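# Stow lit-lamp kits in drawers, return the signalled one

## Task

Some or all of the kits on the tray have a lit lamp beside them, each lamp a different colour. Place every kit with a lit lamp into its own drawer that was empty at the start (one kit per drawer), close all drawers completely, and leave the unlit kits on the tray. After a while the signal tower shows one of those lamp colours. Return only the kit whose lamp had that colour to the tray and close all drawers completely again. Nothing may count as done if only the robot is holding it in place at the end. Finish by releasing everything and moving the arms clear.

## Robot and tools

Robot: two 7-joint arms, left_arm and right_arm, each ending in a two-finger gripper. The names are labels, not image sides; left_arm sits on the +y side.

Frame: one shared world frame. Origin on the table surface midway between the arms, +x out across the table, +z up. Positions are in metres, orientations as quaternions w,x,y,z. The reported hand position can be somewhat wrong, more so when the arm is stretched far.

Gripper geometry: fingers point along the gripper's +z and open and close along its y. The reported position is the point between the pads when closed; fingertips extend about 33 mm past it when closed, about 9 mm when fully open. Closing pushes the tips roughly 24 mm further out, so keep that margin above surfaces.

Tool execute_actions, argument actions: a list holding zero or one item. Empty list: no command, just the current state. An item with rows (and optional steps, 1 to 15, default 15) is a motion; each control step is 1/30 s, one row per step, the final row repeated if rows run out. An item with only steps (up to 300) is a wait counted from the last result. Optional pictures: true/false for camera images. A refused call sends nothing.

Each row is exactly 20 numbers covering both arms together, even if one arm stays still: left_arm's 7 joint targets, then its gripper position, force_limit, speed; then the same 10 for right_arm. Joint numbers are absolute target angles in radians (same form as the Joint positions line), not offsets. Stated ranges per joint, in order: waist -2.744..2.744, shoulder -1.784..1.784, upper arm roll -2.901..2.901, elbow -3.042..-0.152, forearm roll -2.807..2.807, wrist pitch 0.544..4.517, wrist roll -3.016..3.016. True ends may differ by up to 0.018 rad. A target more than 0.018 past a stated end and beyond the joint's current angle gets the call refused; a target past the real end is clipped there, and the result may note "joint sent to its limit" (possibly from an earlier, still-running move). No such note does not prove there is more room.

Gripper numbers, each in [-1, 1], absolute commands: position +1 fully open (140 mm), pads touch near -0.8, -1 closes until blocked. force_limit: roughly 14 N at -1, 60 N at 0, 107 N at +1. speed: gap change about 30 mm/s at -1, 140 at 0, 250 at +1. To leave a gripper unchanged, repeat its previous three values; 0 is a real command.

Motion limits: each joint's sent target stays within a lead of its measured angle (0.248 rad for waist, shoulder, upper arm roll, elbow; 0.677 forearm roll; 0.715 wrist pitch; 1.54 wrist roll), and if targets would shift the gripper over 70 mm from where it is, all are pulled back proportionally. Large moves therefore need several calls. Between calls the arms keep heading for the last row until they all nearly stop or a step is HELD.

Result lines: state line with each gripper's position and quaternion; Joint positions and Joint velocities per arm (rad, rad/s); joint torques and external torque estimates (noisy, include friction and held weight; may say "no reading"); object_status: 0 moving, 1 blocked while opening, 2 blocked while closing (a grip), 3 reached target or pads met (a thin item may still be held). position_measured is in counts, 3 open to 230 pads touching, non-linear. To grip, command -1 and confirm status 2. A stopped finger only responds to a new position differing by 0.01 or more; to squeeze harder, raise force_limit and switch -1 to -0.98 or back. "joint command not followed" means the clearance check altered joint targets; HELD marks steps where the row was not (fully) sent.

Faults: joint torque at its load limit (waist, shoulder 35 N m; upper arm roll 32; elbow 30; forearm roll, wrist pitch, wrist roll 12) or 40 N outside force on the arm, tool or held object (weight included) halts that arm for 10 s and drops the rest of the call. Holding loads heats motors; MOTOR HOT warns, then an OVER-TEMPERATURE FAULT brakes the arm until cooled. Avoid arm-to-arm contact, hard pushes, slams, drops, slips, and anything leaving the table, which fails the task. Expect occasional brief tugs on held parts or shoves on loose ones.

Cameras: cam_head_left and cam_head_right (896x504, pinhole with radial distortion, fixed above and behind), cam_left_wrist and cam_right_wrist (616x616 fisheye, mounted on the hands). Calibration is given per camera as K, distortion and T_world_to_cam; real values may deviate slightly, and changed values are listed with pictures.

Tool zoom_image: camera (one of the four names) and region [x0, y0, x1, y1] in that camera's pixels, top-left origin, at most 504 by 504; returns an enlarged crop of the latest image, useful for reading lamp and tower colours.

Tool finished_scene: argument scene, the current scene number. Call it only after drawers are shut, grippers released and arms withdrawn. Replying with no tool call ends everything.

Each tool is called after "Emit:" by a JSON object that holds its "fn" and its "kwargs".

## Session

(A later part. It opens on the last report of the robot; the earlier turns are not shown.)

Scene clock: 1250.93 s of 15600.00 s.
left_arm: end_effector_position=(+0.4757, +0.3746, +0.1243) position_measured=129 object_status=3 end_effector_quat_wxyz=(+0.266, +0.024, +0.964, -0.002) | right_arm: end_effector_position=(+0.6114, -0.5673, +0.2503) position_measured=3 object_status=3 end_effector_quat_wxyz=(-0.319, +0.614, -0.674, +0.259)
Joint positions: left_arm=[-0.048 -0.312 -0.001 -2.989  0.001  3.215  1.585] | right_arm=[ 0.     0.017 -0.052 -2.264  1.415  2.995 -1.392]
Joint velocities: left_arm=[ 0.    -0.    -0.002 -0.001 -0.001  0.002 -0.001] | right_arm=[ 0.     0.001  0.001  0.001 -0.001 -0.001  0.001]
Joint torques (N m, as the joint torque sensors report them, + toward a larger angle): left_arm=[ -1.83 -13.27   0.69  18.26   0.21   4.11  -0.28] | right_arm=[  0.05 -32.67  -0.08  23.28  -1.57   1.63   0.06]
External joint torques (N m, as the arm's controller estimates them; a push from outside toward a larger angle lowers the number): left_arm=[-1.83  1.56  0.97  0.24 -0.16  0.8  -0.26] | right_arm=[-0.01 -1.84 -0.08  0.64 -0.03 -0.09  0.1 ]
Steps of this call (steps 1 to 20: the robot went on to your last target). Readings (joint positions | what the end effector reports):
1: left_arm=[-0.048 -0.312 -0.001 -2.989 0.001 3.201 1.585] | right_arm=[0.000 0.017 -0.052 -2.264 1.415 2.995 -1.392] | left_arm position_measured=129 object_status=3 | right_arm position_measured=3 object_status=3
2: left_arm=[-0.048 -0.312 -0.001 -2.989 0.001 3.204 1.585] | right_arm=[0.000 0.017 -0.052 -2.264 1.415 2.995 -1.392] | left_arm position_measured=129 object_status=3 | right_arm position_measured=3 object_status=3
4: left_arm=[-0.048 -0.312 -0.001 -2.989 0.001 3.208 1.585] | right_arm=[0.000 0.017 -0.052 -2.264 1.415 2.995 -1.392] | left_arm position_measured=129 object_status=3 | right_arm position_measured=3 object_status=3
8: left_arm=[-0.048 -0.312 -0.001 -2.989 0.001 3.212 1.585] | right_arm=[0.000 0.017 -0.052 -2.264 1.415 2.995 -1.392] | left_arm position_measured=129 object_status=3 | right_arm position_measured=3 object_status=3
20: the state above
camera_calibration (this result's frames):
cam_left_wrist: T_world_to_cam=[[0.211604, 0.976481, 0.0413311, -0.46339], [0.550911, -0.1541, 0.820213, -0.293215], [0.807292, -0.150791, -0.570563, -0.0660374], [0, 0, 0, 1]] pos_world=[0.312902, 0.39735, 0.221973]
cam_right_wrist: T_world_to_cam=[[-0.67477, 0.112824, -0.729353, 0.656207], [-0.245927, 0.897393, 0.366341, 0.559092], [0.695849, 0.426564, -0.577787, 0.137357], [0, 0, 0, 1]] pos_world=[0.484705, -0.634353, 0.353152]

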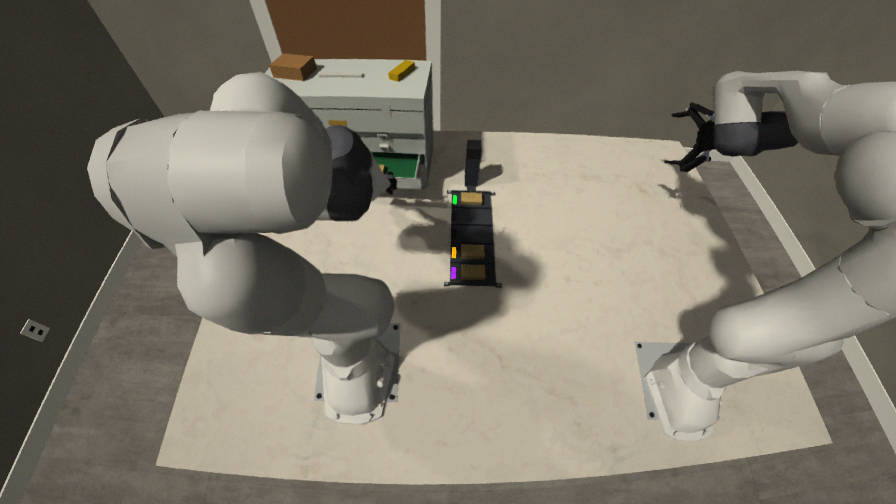

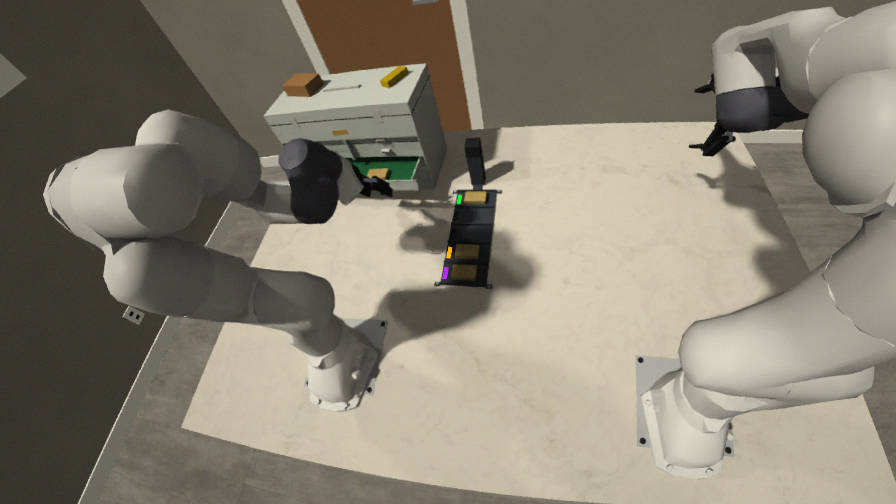

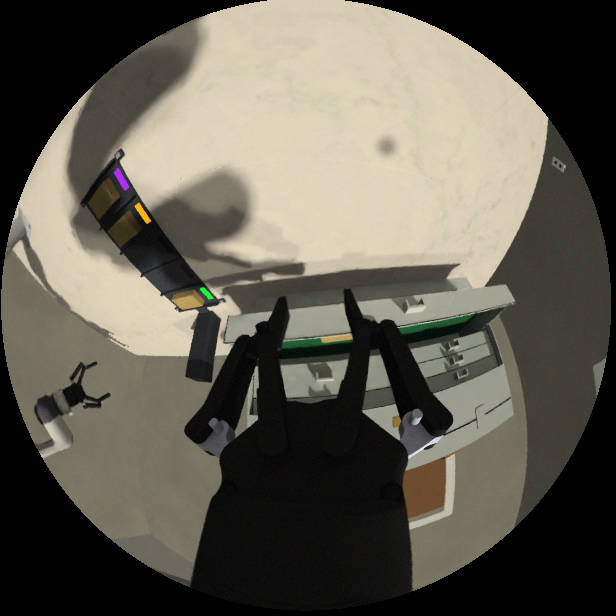

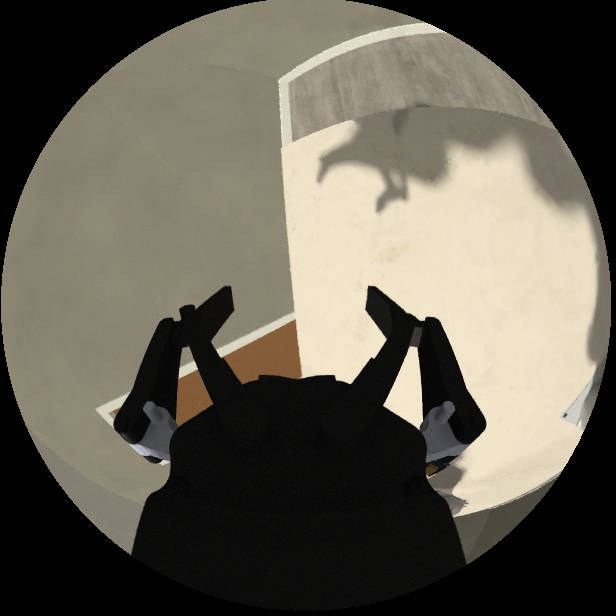

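Emit:
{"fn": "execute_actions", "kwargs": {"actions": [{"rows": [[-0.05,-0.295,0,-2.973,0,3.22,1.578,0,-0.3,-0.7, 0,0.017,-0.05,-2.264,1.415,2.995,-1.392,1,0,0],[-0.05,-0.28,0,-2.958,0,3.22,1.578,0,-0.3,-0.7, 0,0.017,-0.05,-2.264,1.415,2.995,-1.392,1,0,0],[-0.05,-0.265,0,-2.942,0,3.22,1.578,0,-0.3,-0.7, 0,0.017,-0.05,-2.264,1.415,2.995,-1.392,1,0,0],[-0.05,-0.25,0,-2.927,0,3.22,1.578,0,-0.3,-0.7, 0,0.017,-0.05,-2.264,1.415,2.995,-1.392,1,0,0],[-0.05,-0.235,0,-2.911,0,3.22,1.578,0,-0.3,-0.7, 0,0.017,-0.05,-2.264,1.415,2.995,-1.392,1,0,0],[-0.05,-0.22,0,-2.896,0,3.22,1.578,0,-0.3,-0.7, 0,0.017,-0.05,-2.264,1.415,2.995,-1.392,1,0,0],[-0.05,-0.205,0,-2.88,0,3.22,1.578,0,-0.3,-0.7, 0,0.017,-0.05,-2.264,1.415,2.995,-1.392,1,0,0],[-0.05,-0.19,0,-2.865,0,3.218,1.578,0,-0.3,-0.7, 0,0.017,-0.05,-2.264,1.415,2.995,-1.392,1,0,0],[-0.05,-0.176,0,-2.849,0,3.217,1.578,0,-0.3,-0.7, 0,0.017,-0.05,-2.264,1.415,2.995,-1.392,1,0,0],[-0.05,-0.161,0,-2.834,0,3.215,1.578,0,-0.3,-0.7, 0,0.017,-0.05,-2.264,1.415,2.995,-1.392,1,0,0],[-0.05,-0.147,0,-2.818,0,3.214,1.578,0,-0.3,-0.7, 0,0.017,-0.05,-2.264,1.415,2.995,-1.392,1,0,0],[-0.05,-0.133,0,-2.803,0,3.212,1.578,0,-0.3,-0.7, 0,0.017,-0.05,-2.264,1.415,2.995,-1.392,1,0,0],[-0.05,-0.12,0,-2.787,0,3.209,1.578,0,-0.3,-0.7, 0,0.017,-0.05,-2.264,1.415,2.995,-1.392,1,0,0],[-0.05,-0.107,0,-2.771,0,3.206,1.578,0,-0.3,-0.7, 0,0.017,-0.05,-2.264,1.415,2.995,-1.392,1,0,0],[-0.05,-0.094,0,-2.756,0,3.203,1.578,0,-0.3,-0.7, 0,0.017,-0.05,-2.264,1.415,2.995,-1.392,1,0,0]], "steps": 15}], "pictures": false}}

Emit:
{"fn": "execute_actions", "kwargs": {"actions": [{"rows": [[-0.05,-0.081,0,-2.74,0,3.2,1.578,0,-0.3,-0.7, 0,0.017,-0.05,-2.264,1.415,2.995,-1.392,1,0,0],[-0.05,-0.069,0,-2.724,0,3.197,1.578,0,-0.3,-0.7, 0,0.017,-0.05,-2.264,1.415,2.995,-1.392,1,0,0],[-0.05,-0.056,0,-2.708,0,3.194,1.578,0,-0.3,-0.7, 0,0.017,-0.05,-2.264,1.415,2.995,-1.392,1,0,0],[-0.05,-0.044,0,-2.692,0,3.19,1.578,0,-0.3,-0.7, 0,0.017,-0.05,-2.264,1.415,2.995,-1.392,1,0,0],[-0.05,-0.031,0,-2.677,0,3.187,1.578,0,-0.3,-0.7, 0,0.017,-0.05,-2.264,1.415,2.995,-1.392,1,0,0],[-0.05,-0.022,0,-2.665,0,3.184,1.578,0,-0.3,-0.7, 0,0.017,-0.05,-2.264,1.415,2.995,-1.392,1,0,0],[-0.05,-0.014,0,-2.655,0,3.182,1.578,0,-0.3,-0.7, 0,0.017,-0.05,-2.264,1.415,2.995,-1.392,1,0,0],[-0.05,-0.008,0,-2.647,0,3.18,1.578,0,-0.3,-0.7, 0,0.017,-0.05,-2.264,1.415,2.995,-1.392,1,0,0],[-0.05,-0.003,0,-2.641,0,3.179,1.578,0,-0.3,-0.7, 0,0.017,-0.05,-2.264,1.415,2.995,-1.392,1,0,0],[-0.05,0.002,0,-2.635,0,3.178,1.578,0,-0.3,-0.7, 0,0.017,-0.05,-2.264,1.415,2.995,-1.392,1,0,0],[-0.05,0.006,0,-2.6295,0,3.177,1.578,0,-0.3,-0.7, 0,0.017,-0.05,-2.264,1.415,2.995,-1.392,1,0,0]], "steps": 15}], "pictures": false}}

Emit:
{"fn": "execute_actions", "kwargs": {"actions": [{"rows": [[-0.05,0.014,0,-2.620,0,3.175,1.578,0,-0.3,-0.7, 0,0.017,-0.05,-2.264,1.415,2.995,-1.392,1,0,0]], "steps": 12}], "pictures": false}}

Emit:
{"fn": "execute_actions", "kwargs": {"actions": [{"rows": [[-0.05,0.021,0,-2.610,0,3.173,1.578,0,-0.3,-0.7, 0,0.017,-0.05,-2.264,1.415,2.995,-1.392,1,0,0]], "steps": 12}], "pictures": false}}

Scene clock: 1297.33 s of 15600.00 s.
left_arm: end_effector_position=(+0.5392, +0.3714, +0.1235) position_measured=129 object_status=3 end_effector_quat_wxyz=(+0.266, +0.025, +0.964, -0.003) | right_arm: end_effector_position=(+0.6114, -0.5673, +0.2503) position_measured=3 object_status=3 end_effector_quat_wxyz=(-0.319, +0.614, -0.674, +0.259)
Joint positions: left_arm=[-0.05  -0.123 -0.001 -2.794  0.001  3.209  1.585] | right_arm=[ 0.     0.017 -0.052 -2.264  1.415  2.995 -1.392]
Joint velocities: left_arm=[-0.007  0.385 -0.     0.437 -0.001 -0.047  0.001] | right_arm=[-0.    -0.001 -0.001 -0.002  0.     0.001  0.001]
Joint torques (N m, as the joint torque sensors report them, + toward a larger angle): left_arm=[ -0.78 -23.5    0.92  19.63   0.24   3.68  -0.23] | right_arm=[  0.47 -32.36  -0.08  22.5   -1.5    1.6    0.03]
External joint torques (N m, as the arm's controller estimates them; a push from outside toward a larger angle lowers the number): left_arm=[-1.02  0.35  0.97  3.64 -0.11  0.54 -0.22] | right_arm=[ 0.55 -1.51  0.06 -0.1   0.02 -0.13  0.07]
Steps of this call (steps 1 to 15: the robot went on to your last target; steps 16 to 90: nothing new was sent; then 42.90 s passed at rest; steps 91 to 105: all 15 steps of this action). Readings (joint positions | what the end effector reports):
91: left_arm=[-0.048 -0.309 -0.001 -2.986 0.001 3.216 1.585] | right_arm=[0.000 0.017 -0.052 -2.264 1.415 2.995 -1.392] | left_arm position_measured=129 object_status=3 | right_arm position_measured=3 object_status=3
92: left_arm=[-0.048 -0.301 -0.001 -2.979 0.001 3.216 1.585] | right_arm=[0.000 0.017 -0.052 -2.264 1.415 2.995 -1.392] | left_arm position_measured=129 object_status=3 | right_arm position_measured=3 object_status=3
94: left_arm=[-0.048 -0.279 -0.001 -2.957 0.001 3.215 1.585] | right_arm=[0.000 0.017 -0.052 -2.264 1.415 2.995 -1.392] | left_arm position_measured=129 object_status=3 | right_arm position_measured=3 object_status=3
98: left_arm=[-0.048 -0.222 -0.001 -2.901 0.001 3.215 1.585] | right_arm=[0.000 0.017 -0.052 -2.264 1.415 2.995 -1.392] | left_arm position_measured=129 object_status=3 | right_arm position_measured=3 object_status=3
105: the state above

Scene clock: 1297.83 s of 15600.00 s.
left_arm: end_effector_position=(+0.5884, +0.3685, +0.1228) position_measured=129 object_status=3 end_effector_quat_wxyz=(+0.265, +0.026, +0.964, -0.003) | right_arm: end_effector_position=(+0.6114, -0.5673, +0.2503) position_measured=3 object_status=3 end_effector_quat_wxyz=(-0.319, +0.614, -0.674, +0.259)
Joint positions: left_arm=[-0.051  0.004 -0.001 -2.637  0.001  3.178  1.585] | right_arm=[ 0.     0.017 -0.052 -2.264  1.415  2.995 -1.392]
Joint velocities: left_arm=[-0.     0.02   0.     0.034  0.    -0.021  0.001] | right_arm=[ 0.    -0.     0.    -0.001 -0.001  0.    -0.001]
Joint torques (N m, as the joint torque sensors report them, + toward a larger angle): left_arm=[  0.28 -26.48   1.69  20.56   0.26   3.77  -0.27] | right_arm=[ -0.26 -32.93   0.27  22.64  -1.58   1.63   0.01]
External joint torques (N m, as the arm's controller estimates them; a push from outside toward a larger angle lowers the number): left_arm=[ 0.23  0.22  1.64  2.24 -0.12  0.47 -0.25] | right_arm=[-0.35 -2.13  0.24  0.05 -0.05 -0.08  0.06]
Steps of this call (steps 1 to 15: all 15 steps of this action). Readings (joint positions | what the end effector reports):
1: left_arm=[-0.050 -0.109 -0.001 -2.778 0.001 3.207 1.585] | right_arm=[0.000 0.017 -0.052 -2.264 1.415 2.995 -1.392] | left_arm position_measured=129 object_status=3 | right_arm position_measured=3 object_status=3
2: left_arm=[-0.050 -0.096 -0.001 -2.763 0.001 3.205 1.585] | right_arm=[0.000 0.017 -0.052 -2.264 1.415 2.995 -1.392] | left_arm position_measured=129 object_status=3 | right_arm position_measured=3 object_status=3
4: left_arm=[-0.050 -0.070 -0.001 -2.731 0.001 3.199 1.585] | right_arm=[0.000 0.017 -0.052 -2.264 1.415 2.995 -1.392] | left_arm position_measured=129 object_status=3 | right_arm position_measured=3 object_status=3
8: left_arm=[-0.051 -0.026 -0.001 -2.676 0.001 3.188 1.585] | right_arm=[0.000 0.017 -0.052 -2.264 1.415 2.995 -1.392] | left_arm position_measured=129 object_status=3 | right_arm position_measured=3 object_status=3
15: the state above

Scene clock: 1298.23 s of 15600.00 s.
left_arm: end_effector_position=(+0.5920, +0.3682, +0.1227) position_measured=129 object_status=3 end_effector_quat_wxyz=(+0.265, +0.026, +0.964, -0.003) | right_arm: end_effector_position=(+0.6114, -0.5673, +0.2503) position_measured=3 object_status=3 end_effector_quat_wxyz=(-0.319, +0.614, -0.674, +0.259)
Joint positions: left_arm=[-0.051  0.012 -0.001 -2.625  0.001  3.174  1.585] | right_arm=[ 0.     0.017 -0.052 -2.264  1.415  2.995 -1.392]
Joint velocities: left_arm=[-0.001 -0.001  0.     0.002  0.    -0.002  0.   ] | right_arm=[-0.     0.001 -0.     0.001 -0.001  0.    -0.001]
Joint torques (N m, as the joint torque sensors report them, + toward a larger angle): left_arm=[  0.38 -26.28   1.27  21.62   0.2    3.75  -0.28] | right_arm=[  0.24 -32.62  -0.01  23.16  -1.57   1.62   0.03]
External joint torques (N m, as the arm's controller estimates them; a push from outside toward a larger angle lowers the number): left_arm=[ 0.47  0.67  1.35  2.9  -0.21  0.42 -0.27] | right_arm=[ 0.25 -1.81  0.06  0.52 -0.04 -0.1   0.07]
Steps of this call (steps 1 to 12: all 12 steps of this action). Readings (joint positions | what the end effector reports):
1: left_arm=[-0.051 0.006 -0.001 -2.634 0.001 3.177 1.585] | right_arm=[0.000 0.017 -0.052 -2.264 1.415 2.995 -1.392] | left_arm position_measured=129 object_status=3 | right_arm position_measured=3 object_status=3
2: left_arm=[-0.051 0.008 -0.001 -2.631 0.001 3.176 1.585] | right_arm=[0.000 0.017 -0.052 -2.264 1.415 2.995 -1.392] | left_arm position_measured=129 object_status=3 | right_arm position_measured=3 object_status=3
4: left_arm=[-0.051 0.011 -0.001 -2.627 0.001 3.175 1.585] | right_arm=[0.000 0.017 -0.052 -2.264 1.415 2.995 -1.392] | left_arm position_measured=129 object_status=3 | right_arm position_measured=3 object_status=3
8: left_arm=[-0.051 0.012 -0.001 -2.625 0.001 3.174 1.585] | right_arm=[0.000 0.017 -0.052 -2.264 1.415 2.995 -1.392] | left_arm position_measured=129 object_status=3 | right_arm position_measured=3 object_status=3
12: the state above

Scene clock: 1298.63 s of 15600.00 s.
left_arm: end_effector_position=(+0.5947, +0.3680, +0.1226) position_measured=129 object_status=3 end_effector_quat_wxyz=(+0.265, +0.026, +0.964, -0.003) | right_arm: end_effector_position=(+0.6114, -0.5673, +0.2503) position_measured=3 object_status=3 end_effector_quat_wxyz=(-0.319, +0.614, -0.674, +0.259)
Joint positions: left_arm=[-0.051  0.019 -0.001 -2.616  0.001  3.171  1.585] | right_arm=[ 0.     0.017 -0.052 -2.264  1.415  2.995 -1.392]
Joint velocities: left_arm=[-0.    -0.    -0.001  0.001  0.001 -0.003 -0.   ] | right_arm=[ 0.002 -0.001 -0.001 -0.001  0.002 -0.001 -0.   ]
Joint torques (N m, as the joint torque sensors report them, + toward a larger angle): left_arm=[  0.73 -25.76   1.37  21.42   0.2    3.75  -0.29] | right_arm=[ -0.28 -32.65  -0.12  23.52  -1.52   1.62   0.  ]
External joint torques (N m, as the arm's controller estimates them; a push from outside toward a larger angle lowers the number): left_arm=[ 0.77  1.42  1.4   2.66 -0.21  0.43 -0.27] | right_arm=[-0.31 -1.68 -0.08  0.82  0.01 -0.11  0.04]
Steps of this call (steps 1 to 12: all 12 steps of this action). Readings (joint positions | what the end effector reports):
1: left_arm=[-0.051 0.014 -0.001 -2.623 0.001 3.173 1.585] | right_arm=[0.000 0.017 -0.052 -2.264 1.415 2.995 -1.392] | left_arm position_measured=129 object_status=3 | right_arm position_measured=3 object_status=3
2: left_arm=[-0.051 0.016 -0.001 -2.620 0.001 3.173 1.585] | right_arm=[0.000 0.017 -0.052 -2.264 1.415 2.995 -1.392] | left_arm position_measured=129 object_status=3 | right_arm position_measured=3 object_status=3
4: left_arm=[-0.051 0.018 -0.001 -2.617 0.001 3.172 1.585] | right_arm=[0.000 0.017 -0.052 -2.264 1.415 2.995 -1.392] | left_arm position_measured=129 object_status=3 | right_arm position_measured=3 object_status=3
8: left_arm=[-0.051 0.019 -0.001 -2.616 0.001 3.171 1.585] | right_arm=[0.000 0.017 -0.052 -2.264 1.415 2.995 -1.392] | left_arm position_measured=129 object_status=3 | right_arm position_measured=3 object_status=3
12: the state above

Emit:
{"fn": "execute_actions", "kwargs": {"actions": [{"rows": [[-0.05,0.028,0,-2.600,0,3.171,1.578,0,-0.3,-0.7, 0,0.017,-0.05,-2.264,1.415,2.995,-1.392,1,0,0]], "steps": 12}], "pictures": false}}

Emit:
{"fn": "execute_actions", "kwargs": {"actions": [{"rows": [[-0.05,0.035,0,-2.590,0,3.169,1.578,0,-0.3,-0.7, 0,0.017,-0.05,-2.264,1.415,2.995,-1.392,1,0,0]], "steps": 12}]}}

Scene clock: 1310.30 s of 15600.00 s.
left_arm: end_effector_position=(+0.5962, +0.3678, +0.1224) position_measured=129 object_status=3 end_effector_quat_wxyz=(+0.263, +0.026, +0.964, -0.003) | right_arm: end_effector_position=(+0.6114, -0.5673, +0.2503) position_measured=3 object_status=3 end_effector_quat_wxyz=(-0.319, +0.614, -0.674, +0.259)
Joint positions: left_arm=[-0.051  0.023 -0.001 -2.609  0.001  3.165  1.585] | right_arm=[ 0.     0.017 -0.052 -2.264  1.415  2.995 -1.392]
Joint velocities: left_arm=[-0.001 -0.001  0.001  0.003  0.002 -0.003  0.001] | right_arm=[ 0.    -0.    -0.    -0.    -0.002 -0.001  0.001]
Joint torques (N m, as the joint torque sensors report them, + toward a larger angle): left_arm=[  0.55 -23.49   1.35  23.3    0.22   4.48  -0.3 ] | right_arm=[  0.38 -32.78   0.02  23.2   -1.57   1.59   0.01]
External joint torques (N m, as the arm's controller estimates them; a push from outside toward a larger angle lowers the number): left_arm=[ 0.48  3.9   1.26  4.49 -0.18  1.16 -0.28] | right_arm=[ 0.38 -1.75  0.08  0.46 -0.03 -0.14  0.06]
Steps of this call (steps 1 to 15: the robot went on to your last target; steps 16 to 90: nothing new was sent; then 8.27 s passed at rest; steps 91 to 102: all 12 steps of this action). Readings (joint positions | what the end effector reports):
91: left_arm=[-0.051 0.021 -0.001 -2.614 0.001 3.169 1.585] | right_arm=[0.000 0.017 -0.052 -2.264 1.415 2.995 -1.392] | left_arm position_measured=129 object_status=3 | right_arm position_measured=3 object_status=3
92: left_arm=[-0.051 0.022 -0.001 -2.612 0.001 3.169 1.585] | right_arm=[0.000 0.017 -0.052 -2.264 1.415 2.995 -1.392] | left_arm position_measured=129 object_status=3 | right_arm position_measured=3 object_status=3
94: left_arm=[-0.051 0.023 -0.001 -2.610 0.001 3.167 1.585] | right_arm=[0.000 0.017 -0.052 -2.264 1.415 2.995 -1.392] | left_arm position_measured=129 object_status=3 | right_arm position_measured=3 object_status=3
98: left_arm=[-0.051 0.023 -0.001 -2.609 0.001 3.165 1.585] | right_arm=[0.000 0.017 -0.052 -2.264 1.415 2.995 -1.392] | left_arm position_measured=129 object_status=3 | right_arm position_measured=3 object_status=3
102: the state above

Scene clock: 1310.70 s of 15600.00 s.
left_arm: end_effector_position=(+0.5977, +0.3676, +0.1222) position_measured=129 object_status=3 end_effector_quat_wxyz=(+0.262, +0.026, +0.965, -0.003) | right_arm: end_effector_position=(+0.6114, -0.5673, +0.2503) position_measured=3 object_status=3 end_effector_quat_wxyz=(-0.319, +0.614, -0.674, +0.259)
Joint positions: left_arm=[-0.052  0.027 -0.002 -2.602  0.001  3.159  1.585] | right_arm=[ 0.     0.017 -0.052 -2.264  1.415  2.995 -1.392]
Joint velocities: left_arm=[ 0.     0.001 -0.     0.001  0.    -0.003 -0.   ] | right_arm=[ 0.    -0.001 -0.     0.001 -0.001  0.001 -0.001]
Joint torques (N m, as the joint torque sensors report them, + toward a larger angle): left_arm=[  0.52 -21.89   1.68  25.14   0.33   5.11  -0.3 ] | right_arm=[ -0.01 -32.44   0.24  23.06  -1.52   1.67   0.01]
External joint torques (N m, as the arm's controller estimates them; a push from outside toward a larger angle lowers the number): left_arm=[ 0.55  5.61  1.68  6.33 -0.07  1.8  -0.28] | right_arm=[-0.01 -1.47  0.3   0.34  0.02 -0.06  0.05]
Steps of this call (steps 1 to 12: all 12 steps of this action). Readings (joint positions | what the end effector reports):
1: left_arm=[-0.051 0.024 -0.001 -2.607 0.001 3.164 1.585] | right_arm=[0.000 0.017 -0.052 -2.264 1.415 2.995 -1.392] | left_arm position_measured=129 object_status=3 | right_arm position_measured=3 object_status=3
2: left_arm=[-0.052 0.026 -0.001 -2.605 0.001 3.163 1.585] | right_arm=[0.000 0.017 -0.052 -2.264 1.415 2.995 -1.392] | left_arm position_measured=129 object_status=3 | right_arm position_measured=3 object_status=3
4: left_arm=[-0.052 0.027 -0.001 -2.603 0.001 3.161 1.585] | right_arm=[0.000 0.017 -0.052 -2.264 1.415 2.995 -1.392] | left_arm position_measured=129 object_status=3 | right_arm position_measured=3 object_status=3
8: left_arm=[-0.052 0.027 -0.002 -2.602 0.001 3.159 1.585] | right_arm=[0.000 0.017 -0.052 -2.264 1.415 2.995 -1.392] | left_arm position_measured=129 object_status=3 | right_arm position_measured=3 object_status=3
12: the state above
camera_calibration (this result's frames):
cam_left_wrist: T_world_to_cam=[[0.216525, 0.975472, 0.0396493, -0.484611], [0.556993, -0.156786, 0.815584, -0.36182], [0.801795, -0.15451, -0.577279, -0.161274], [0, 0, 0, 1]] pos_world=[0.43577, 0.391077, 0.221209]
cam_right_wrist: T_world_to_cam=[[-0.67477, 0.112824, -0.729354, 0.656207], [-0.245927, 0.897393, 0.36634, 0.559093], [0.695849, 0.426563, -0.577787, 0.137357], [0, 0, 0, 1]] pos_world=[0.484705, -0.634353, 0.353152]

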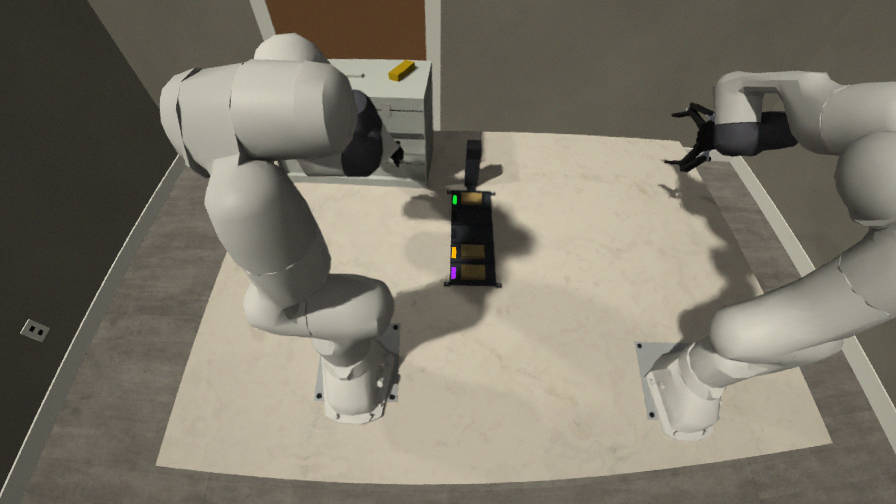

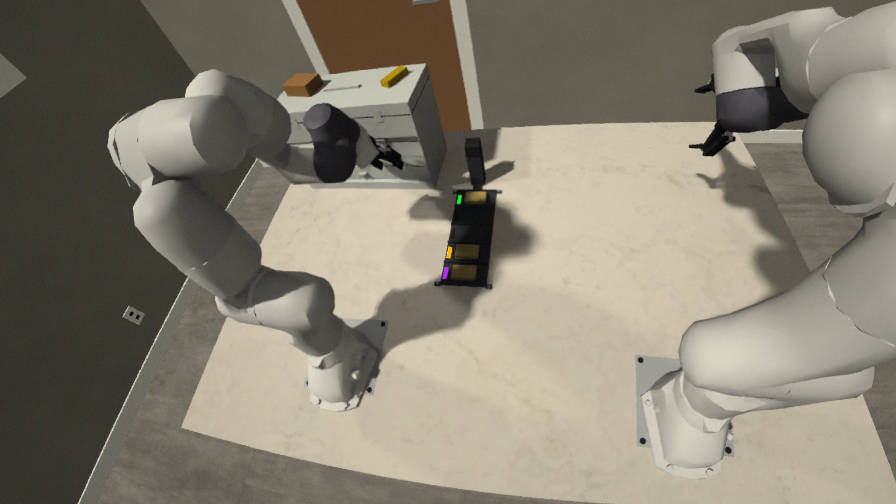

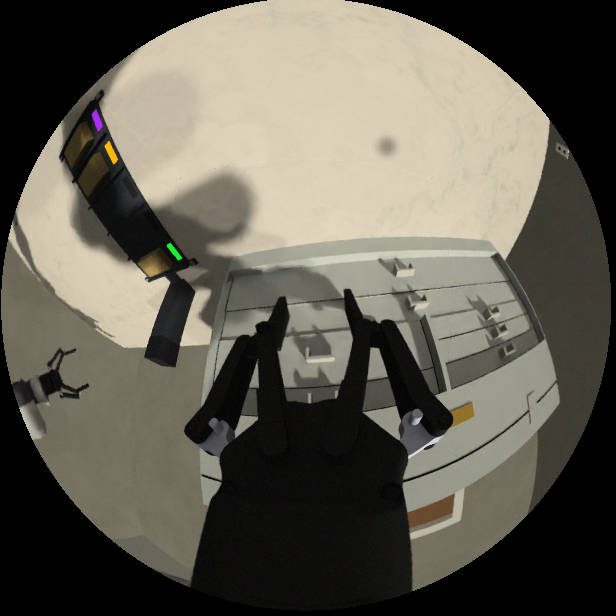

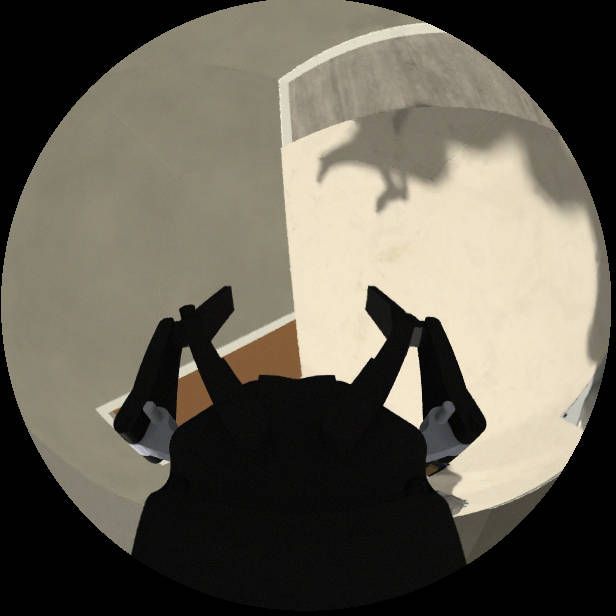

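Emit:
{"fn": "execute_actions", "kwargs": {"actions": [{"rows": [[-0.05,0.006,0,-2.6295,0,3.177,1.578,0,-0.3,-0.7, 0,0.017,-0.05,-2.264,1.415,2.995,-1.392,1,0,0]], "steps": 12}]}}

Emit:
{"fn": "zoom_image", "kwargs": {"camera": "cam_left_wrist", "region": [220, 240, 540, 420]}}

Scene clock: 1318.93 s of 15600.00 s.
left_arm: end_effector_position=(+0.5909, +0.3678, +0.1233) position_measured=129 object_status=3 end_effector_quat_wxyz=(+0.264, +0.026, +0.964, -0.003) | right_arm: end_effector_position=(+0.6114, -0.5673, +0.2503) position_measured=3 object_status=3 end_effector_quat_wxyz=(-0.319, +0.614, -0.674, +0.259)
Joint positions: left_arm=[-0.052  0.008 -0.002 -2.628  0.001  3.171  1.585] | right_arm=[ 0.     0.017 -0.052 -2.264  1.415  2.995 -1.392]
Joint velocities: left_arm=[ 0.    -0.002 -0.001 -0.001 -0.001  0.009 -0.   ] | right_arm=[ 0.001  0.001 -0.001 -0.    -0.     0.    -0.   ]
Joint torques (N m, as the joint torque sensors report them, + toward a larger angle): left_arm=[  0.39 -27.78   1.9   17.04   0.17   4.14  -0.25] | right_arm=[ -0.13 -32.69  -0.16  23.03  -1.53   1.66   0.02]
External joint torques (N m, as the arm's controller estimates them; a push from outside toward a larger angle lowers the number): left_arm=[ 0.4  -1.    1.91 -1.67 -0.22  0.82 -0.24] | right_arm=[-0.09 -1.76 -0.06  0.35  0.01 -0.07  0.06]
Steps of this call (steps 1 to 15: the robot went on to your last target; steps 16 to 90: nothing new was sent; then 4.83 s passed at rest; steps 91 to 102: all 12 steps of this action). Readings (joint positions | what the end effector reports):
91: left_arm=[-0.052 0.022 -0.002 -2.608 0.001 3.160 1.585] | right_arm=[0.000 0.017 -0.052 -2.264 1.415 2.995 -1.392] | left_arm position_measured=129 object_status=3 | right_arm position_measured=3 object_status=3
92: left_arm=[-0.052 0.016 -0.002 -2.615 0.001 3.163 1.585] | right_arm=[0.000 0.017 -0.052 -2.264 1.415 2.995 -1.392] | left_arm position_measured=129 object_status=3 | right_arm position_measured=3 object_status=3
94: left_arm=[-0.052 0.011 -0.002 -2.623 0.001 3.166 1.585] | right_arm=[0.000 0.017 -0.052 -2.264 1.415 2.995 -1.392] | left_arm position_measured=129 object_status=3 | right_arm position_measured=3 object_status=3
98: left_arm=[-0.052 0.009 -0.002 -2.627 0.001 3.170 1.585] | right_arm=[0.000 0.017 -0.052 -2.264 1.415 2.995 -1.392] | left_arm position_measured=129 object_status=3 | right_arm position_measured=3 object_status=3
102: the state above
camera_calibration (this result's frames):
cam_left_wrist: T_world_to_cam=[[0.216308, 0.97548, 0.0406273, -0.483445], [0.552569, -0.156624, 0.818619, -0.356697], [0.804909, -0.154624, -0.572898, -0.15754], [0, 0, 0, 1]] pos_world=[0.428478, 0.391364, 0.221386]
cam_right_wrist: T_world_to_cam=[[-0.67477, 0.112824, -0.729353, 0.656207], [-0.245927, 0.897393, 0.366341, 0.559092], [0.695849, 0.426564, -0.577787, 0.137357], [0, 0, 0, 1]] pos_world=[0.484705, -0.634353, 0.353152]

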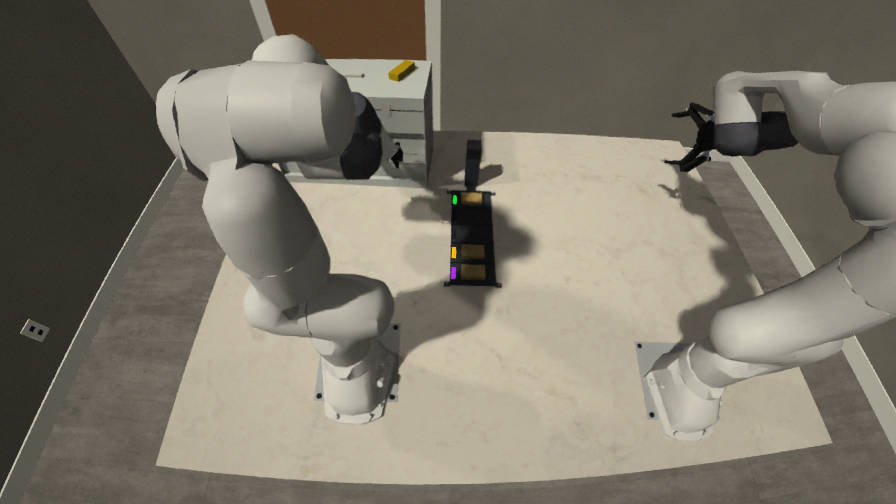

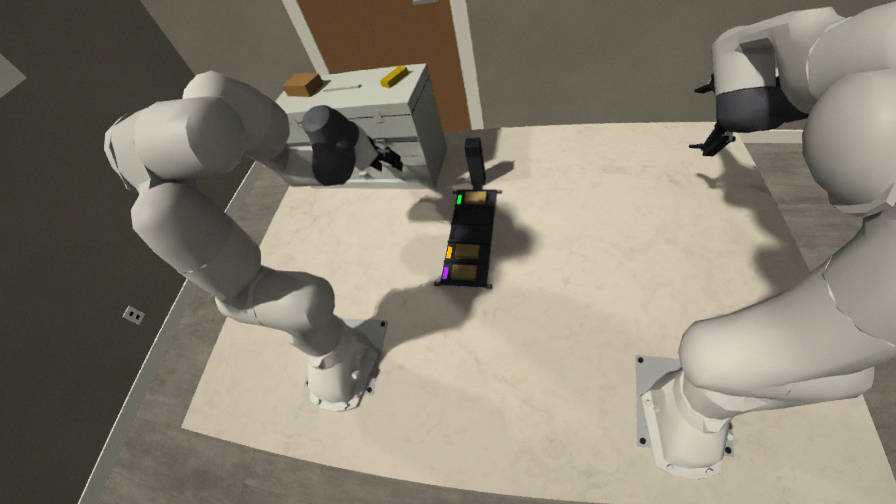

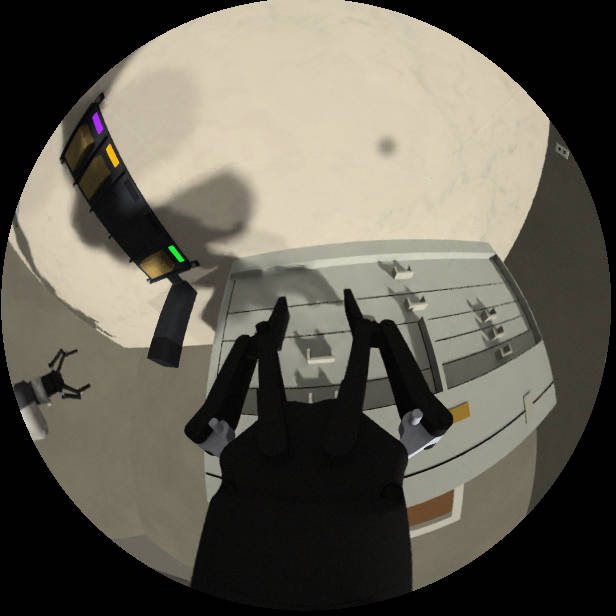

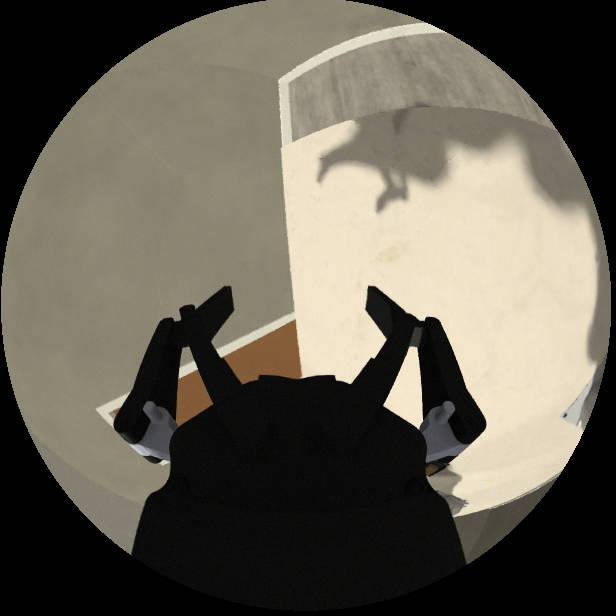

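Region (220, 240, 540, 420) of cam_left_wrist's 616x616 image, scaled by 1.575, with more detail than that image has; it fills the top 284 rows of this view, and the rest is white.

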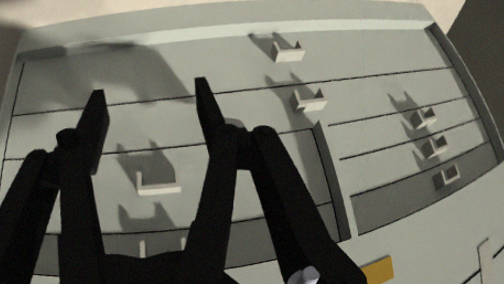

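Emit:
{"fn": "execute_actions", "kwargs": {"actions": [{"rows": [[-0.04,0.0,0,-2.629,0,3.13,1.578,0,-0.3,-0.7, 0,0.017,-0.05,-2.264,1.415,2.995,-1.392,1,0,0],[-0.04,-0.01,0,-2.628,0,3.11,1.578,0,-0.3,-0.7, 0,0.017,-0.05,-2.264,1.415,2.995,-1.392,1,0,0],[-0.04,-0.025,0,-2.626,0,3.09,1.578,0,-0.3,-0.7, 0,0.017,-0.05,-2.264,1.415,2.995,-1.392,1,0,0],[-0.04,-0.04,0,-2.624,0,3.07,1.578,0,-0.3,-0.7, 0,0.017,-0.05,-2.264,1.415,2.995,-1.392,1,0,0],[-0.04,-0.055,0,-2.622,0,3.05,1.578,0,-0.3,-0.7, 0,0.017,-0.05,-2.264,1.415,2.995,-1.392,1,0,0],[-0.04,-0.07,0,-2.62,0,3.03,1.578,0,-0.3,-0.7, 0,0.017,-0.05,-2.264,1.415,2.995,-1.392,1,0,0],[-0.04,-0.08,0,-2.618,0,3.02,1.578,0,-0.3,-0.7, 0,0.017,-0.05,-2.264,1.415,2.995,-1.392,1,0,0],[-0.04,-0.09,0,-2.616,0,3.02,1.578,0,-0.3,-0.7, 0,0.017,-0.05,-2.264,1.415,2.995,-1.392,1,0,0],[-0.04,-0.1,0,-2.614,0,3.02,1.578,0,-0.3,-0.7, 0,0.017,-0.05,-2.264,1.415,2.995,-1.392,1,0,0],[-0.04,-0.108,0,-2.612,0,3.02,1.578,0,-0.3,-0.7, 0,0.017,-0.05,-2.264,1.415,2.995,-1.392,1,0,0],[-0.04,-0.116,0,-2.61,0,3.022,1.578,0,-0.3,-0.7, 0,0.017,-0.05,-2.264,1.415,2.995,-1.392,1,0,0],[-0.04,-0.123,0,-2.609,0,3.024,1.578,0,-0.3,-0.7, 0,0.017,-0.05,-2.264,1.415,2.995,-1.392,1,0,0]], "steps": 15}], "pictures": false}}

Emit:
{"fn": "execute_actions", "kwargs": {"actions": [{"steps": 15}]}}

Emit:
{"fn": "zoom_image", "kwargs": {"camera": "cam_left_wrist", "region": [220, 240, 420, 400]}}

Scene clock: 1362.43 s of 15600.00 s.
left_arm: end_effector_position=(+0.5942, +0.3728, +0.1760) position_measured=129 object_status=3 end_effector_quat_wxyz=(+0.272, +0.022, +0.962, -0.002) | right_arm: end_effector_position=(+0.6114, -0.5673, +0.2503) position_measured=3 object_status=3 end_effector_quat_wxyz=(-0.319, +0.614, -0.674, +0.259)
Joint positions: left_arm=[-0.043 -0.119 -0.002 -2.609  0.001  3.041  1.585] | right_arm=[ 0.     0.017 -0.052 -2.264  1.415  2.995 -1.392]
Joint velocities: left_arm=[-0.002 -0.068 -0.001  0.018 -0.    -0.064  0.001] | right_arm=[ 0.001  0.001  0.001 -0.     0.     0.     0.   ]
Joint torques (N m, as the joint torque sensors report them, + toward a larger angle): left_arm=[  1.23 -24.36   0.96  19.9    0.46   2.38  -0.17] | right_arm=[  0.02 -32.61  -0.14  23.11  -1.55   1.61   0.03]
External joint torques (N m, as the arm's controller estimates them; a push from outside toward a larger angle lowers the number): left_arm=[ 1.35 -2.31  1.19  0.62 -0.05 -0.63 -0.15] | right_arm=[-0.03 -1.69 -0.13  0.44 -0.01 -0.11  0.08]
Steps of this call (steps 1 to 15: the robot went on to your last target; steps 16 to 90: nothing new was sent; then 40.00 s passed at rest; steps 91 to 105: all 15 steps of this action). Readings (joint positions | what the end effector reports):
91: left_arm=[-0.050 0.007 -0.002 -2.628 0.001 3.167 1.585] | right_arm=[0.000 0.017 -0.052 -2.264 1.415 2.995 -1.392] | left_arm position_measured=129 object_status=3 | right_arm position_measured=3 object_status=3
92: left_arm=[-0.048 0.004 -0.002 -2.628 0.001 3.157 1.585] | right_arm=[0.000 0.017 -0.052 -2.264 1.415 2.995 -1.392] | left_arm position_measured=129 object_status=3 | right_arm position_measured=3 object_status=3
94: left_arm=[-0.045 -0.012 -0.002 -2.628 0.001 3.132 1.585] | right_arm=[0.000 0.017 -0.052 -2.264 1.415 2.995 -1.392] | left_arm position_measured=129 object_status=3 | right_arm position_measured=3 object_status=3
98: left_arm=[-0.043 -0.063 -0.002 -2.622 0.001 3.077 1.585] | right_arm=[0.000 0.017 -0.052 -2.264 1.415 2.995 -1.392] | left_arm position_measured=129 object_status=3 | right_arm position_measured=3 object_status=3
105: the state above

Scene clock: 1362.93 s of 15600.00 s.
left_arm: end_effector_position=(+0.5919, +0.3729, +0.1745) position_measured=129 object_status=3 end_effector_quat_wxyz=(+0.267, +0.022, +0.963, -0.002) | right_arm: end_effector_position=(+0.6114, -0.5673, +0.2503) position_measured=3 object_status=3 end_effector_quat_wxyz=(-0.319, +0.614, -0.674, +0.259)
Joint positions: left_arm=[-0.043 -0.121 -0.002 -2.609  0.001  3.029  1.585] | right_arm=[ 0.     0.017 -0.052 -2.264  1.415  2.995 -1.392]
Joint velocities: left_arm=[ 0.001 -0.001 -0.     0.001  0.002 -0.005  0.   ] | right_arm=[ 0.001 -0.002  0.001 -0.001 -0.    -0.001 -0.   ]
Joint torques (N m, as the joint torque sensors report them, + toward a larger angle): left_arm=[  1.27 -24.91   1.18  20.4    0.44   2.64  -0.21] | right_arm=[  0.33 -32.83  -0.1   22.88  -1.51   1.64   0.1 ]
External joint torques (N m, as the arm's controller estimates them; a push from outside toward a larger angle lowers the number): left_arm=[ 1.17 -0.41  1.18 -0.51 -0.05 -0.7  -0.19] | right_arm=[ 0.29 -1.97 -0.08  0.27  0.02 -0.08  0.15]
Steps of this call (steps 1 to 15: the robot went on to your last target). Readings (joint positions | what the end effector reports):
1: left_arm=[-0.043 -0.121 -0.002 -2.609 0.001 3.039 1.585] | right_arm=[0.000 0.017 -0.052 -2.264 1.415 2.995 -1.392] | left_arm position_measured=129 object_status=3 | right_arm position_measured=3 object_status=3
2: left_arm=[-0.043 -0.121 -0.002 -2.609 0.001 3.037 1.585] | right_arm=[0.000 0.017 -0.052 -2.264 1.415 2.995 -1.392] | left_arm position_measured=129 object_status=3 | right_arm position_measured=3 object_status=3
4: left_arm=[-0.043 -0.121 -0.002 -2.609 0.001 3.034 1.585] | right_arm=[0.000 0.017 -0.052 -2.264 1.415 2.995 -1.392] | left_arm position_measured=129 object_status=3 | right_arm position_measured=3 object_status=3
8: left_arm=[-0.043 -0.121 -0.002 -2.609 0.001 3.031 1.585] | right_arm=[0.000 0.017 -0.052 -2.264 1.415 2.995 -1.392] | left_arm position_measured=129 object_status=3 | right_arm position_measured=3 object_status=3
15: the state above
camera_calibration (this result's frames):
cam_left_wrist: T_world_to_cam=[[0.20754, 0.977323, 0.0420417, -0.48643], [0.548999, -0.151939, 0.821897, -0.398604], [0.809646, -0.147496, -0.568082, -0.134548], [0, 0, 0, 1]] pos_world=[0.428723, 0.39499, 0.271628]
cam_right_wrist: T_world_to_cam=[[-0.67477, 0.112824, -0.729353, 0.656207], [-0.245927, 0.897393, 0.366341, 0.559092], [0.695849, 0.426564, -0.577787, 0.137357], [0, 0, 0, 1]] pos_world=[0.484705, -0.634353, 0.353152]

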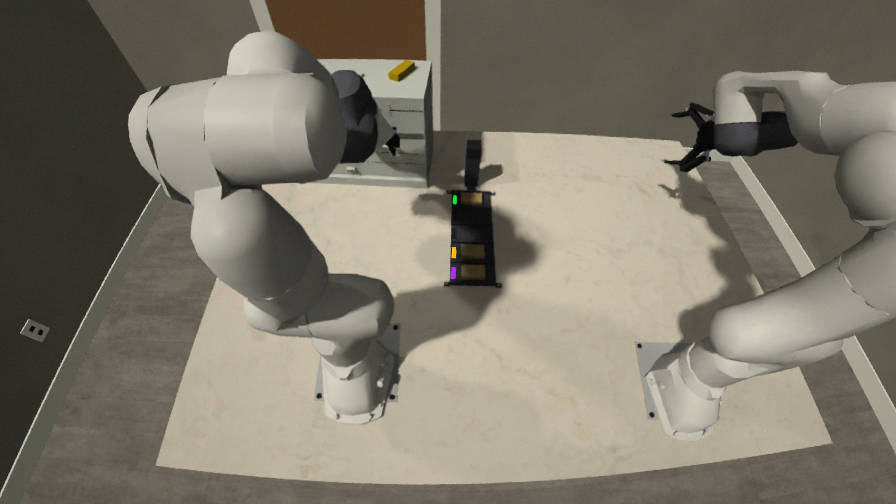

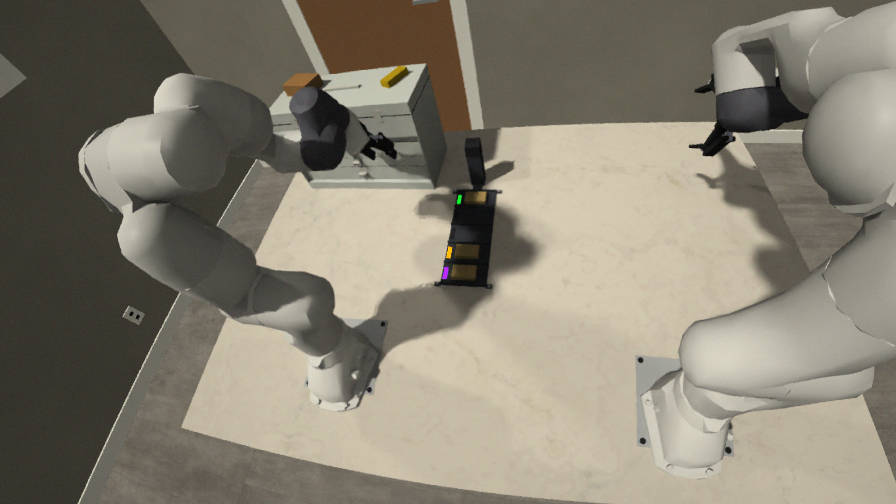

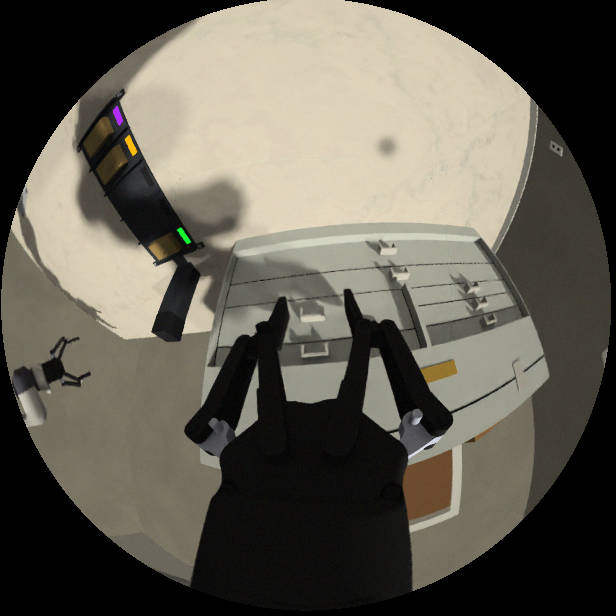

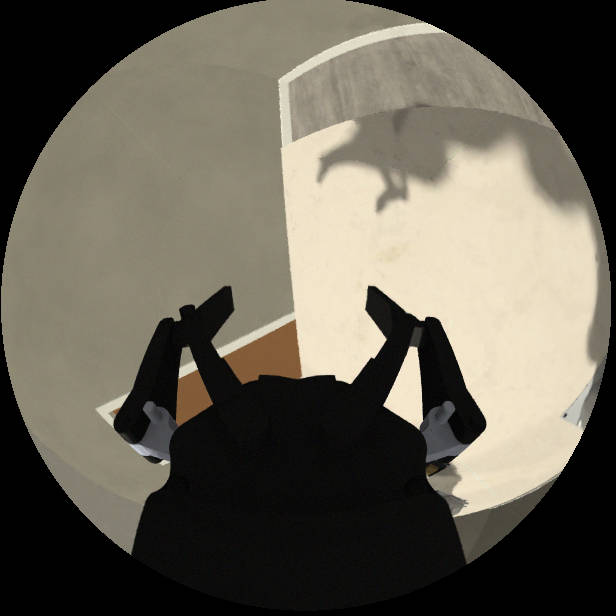

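Region (220, 240, 420, 400) of cam_left_wrist's 616x616 image, scaled by 2.520, with more detail than that image has; it fills the top 403 rows of this view, and the rest is white.

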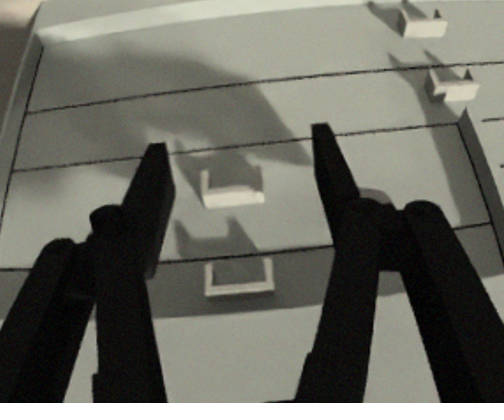

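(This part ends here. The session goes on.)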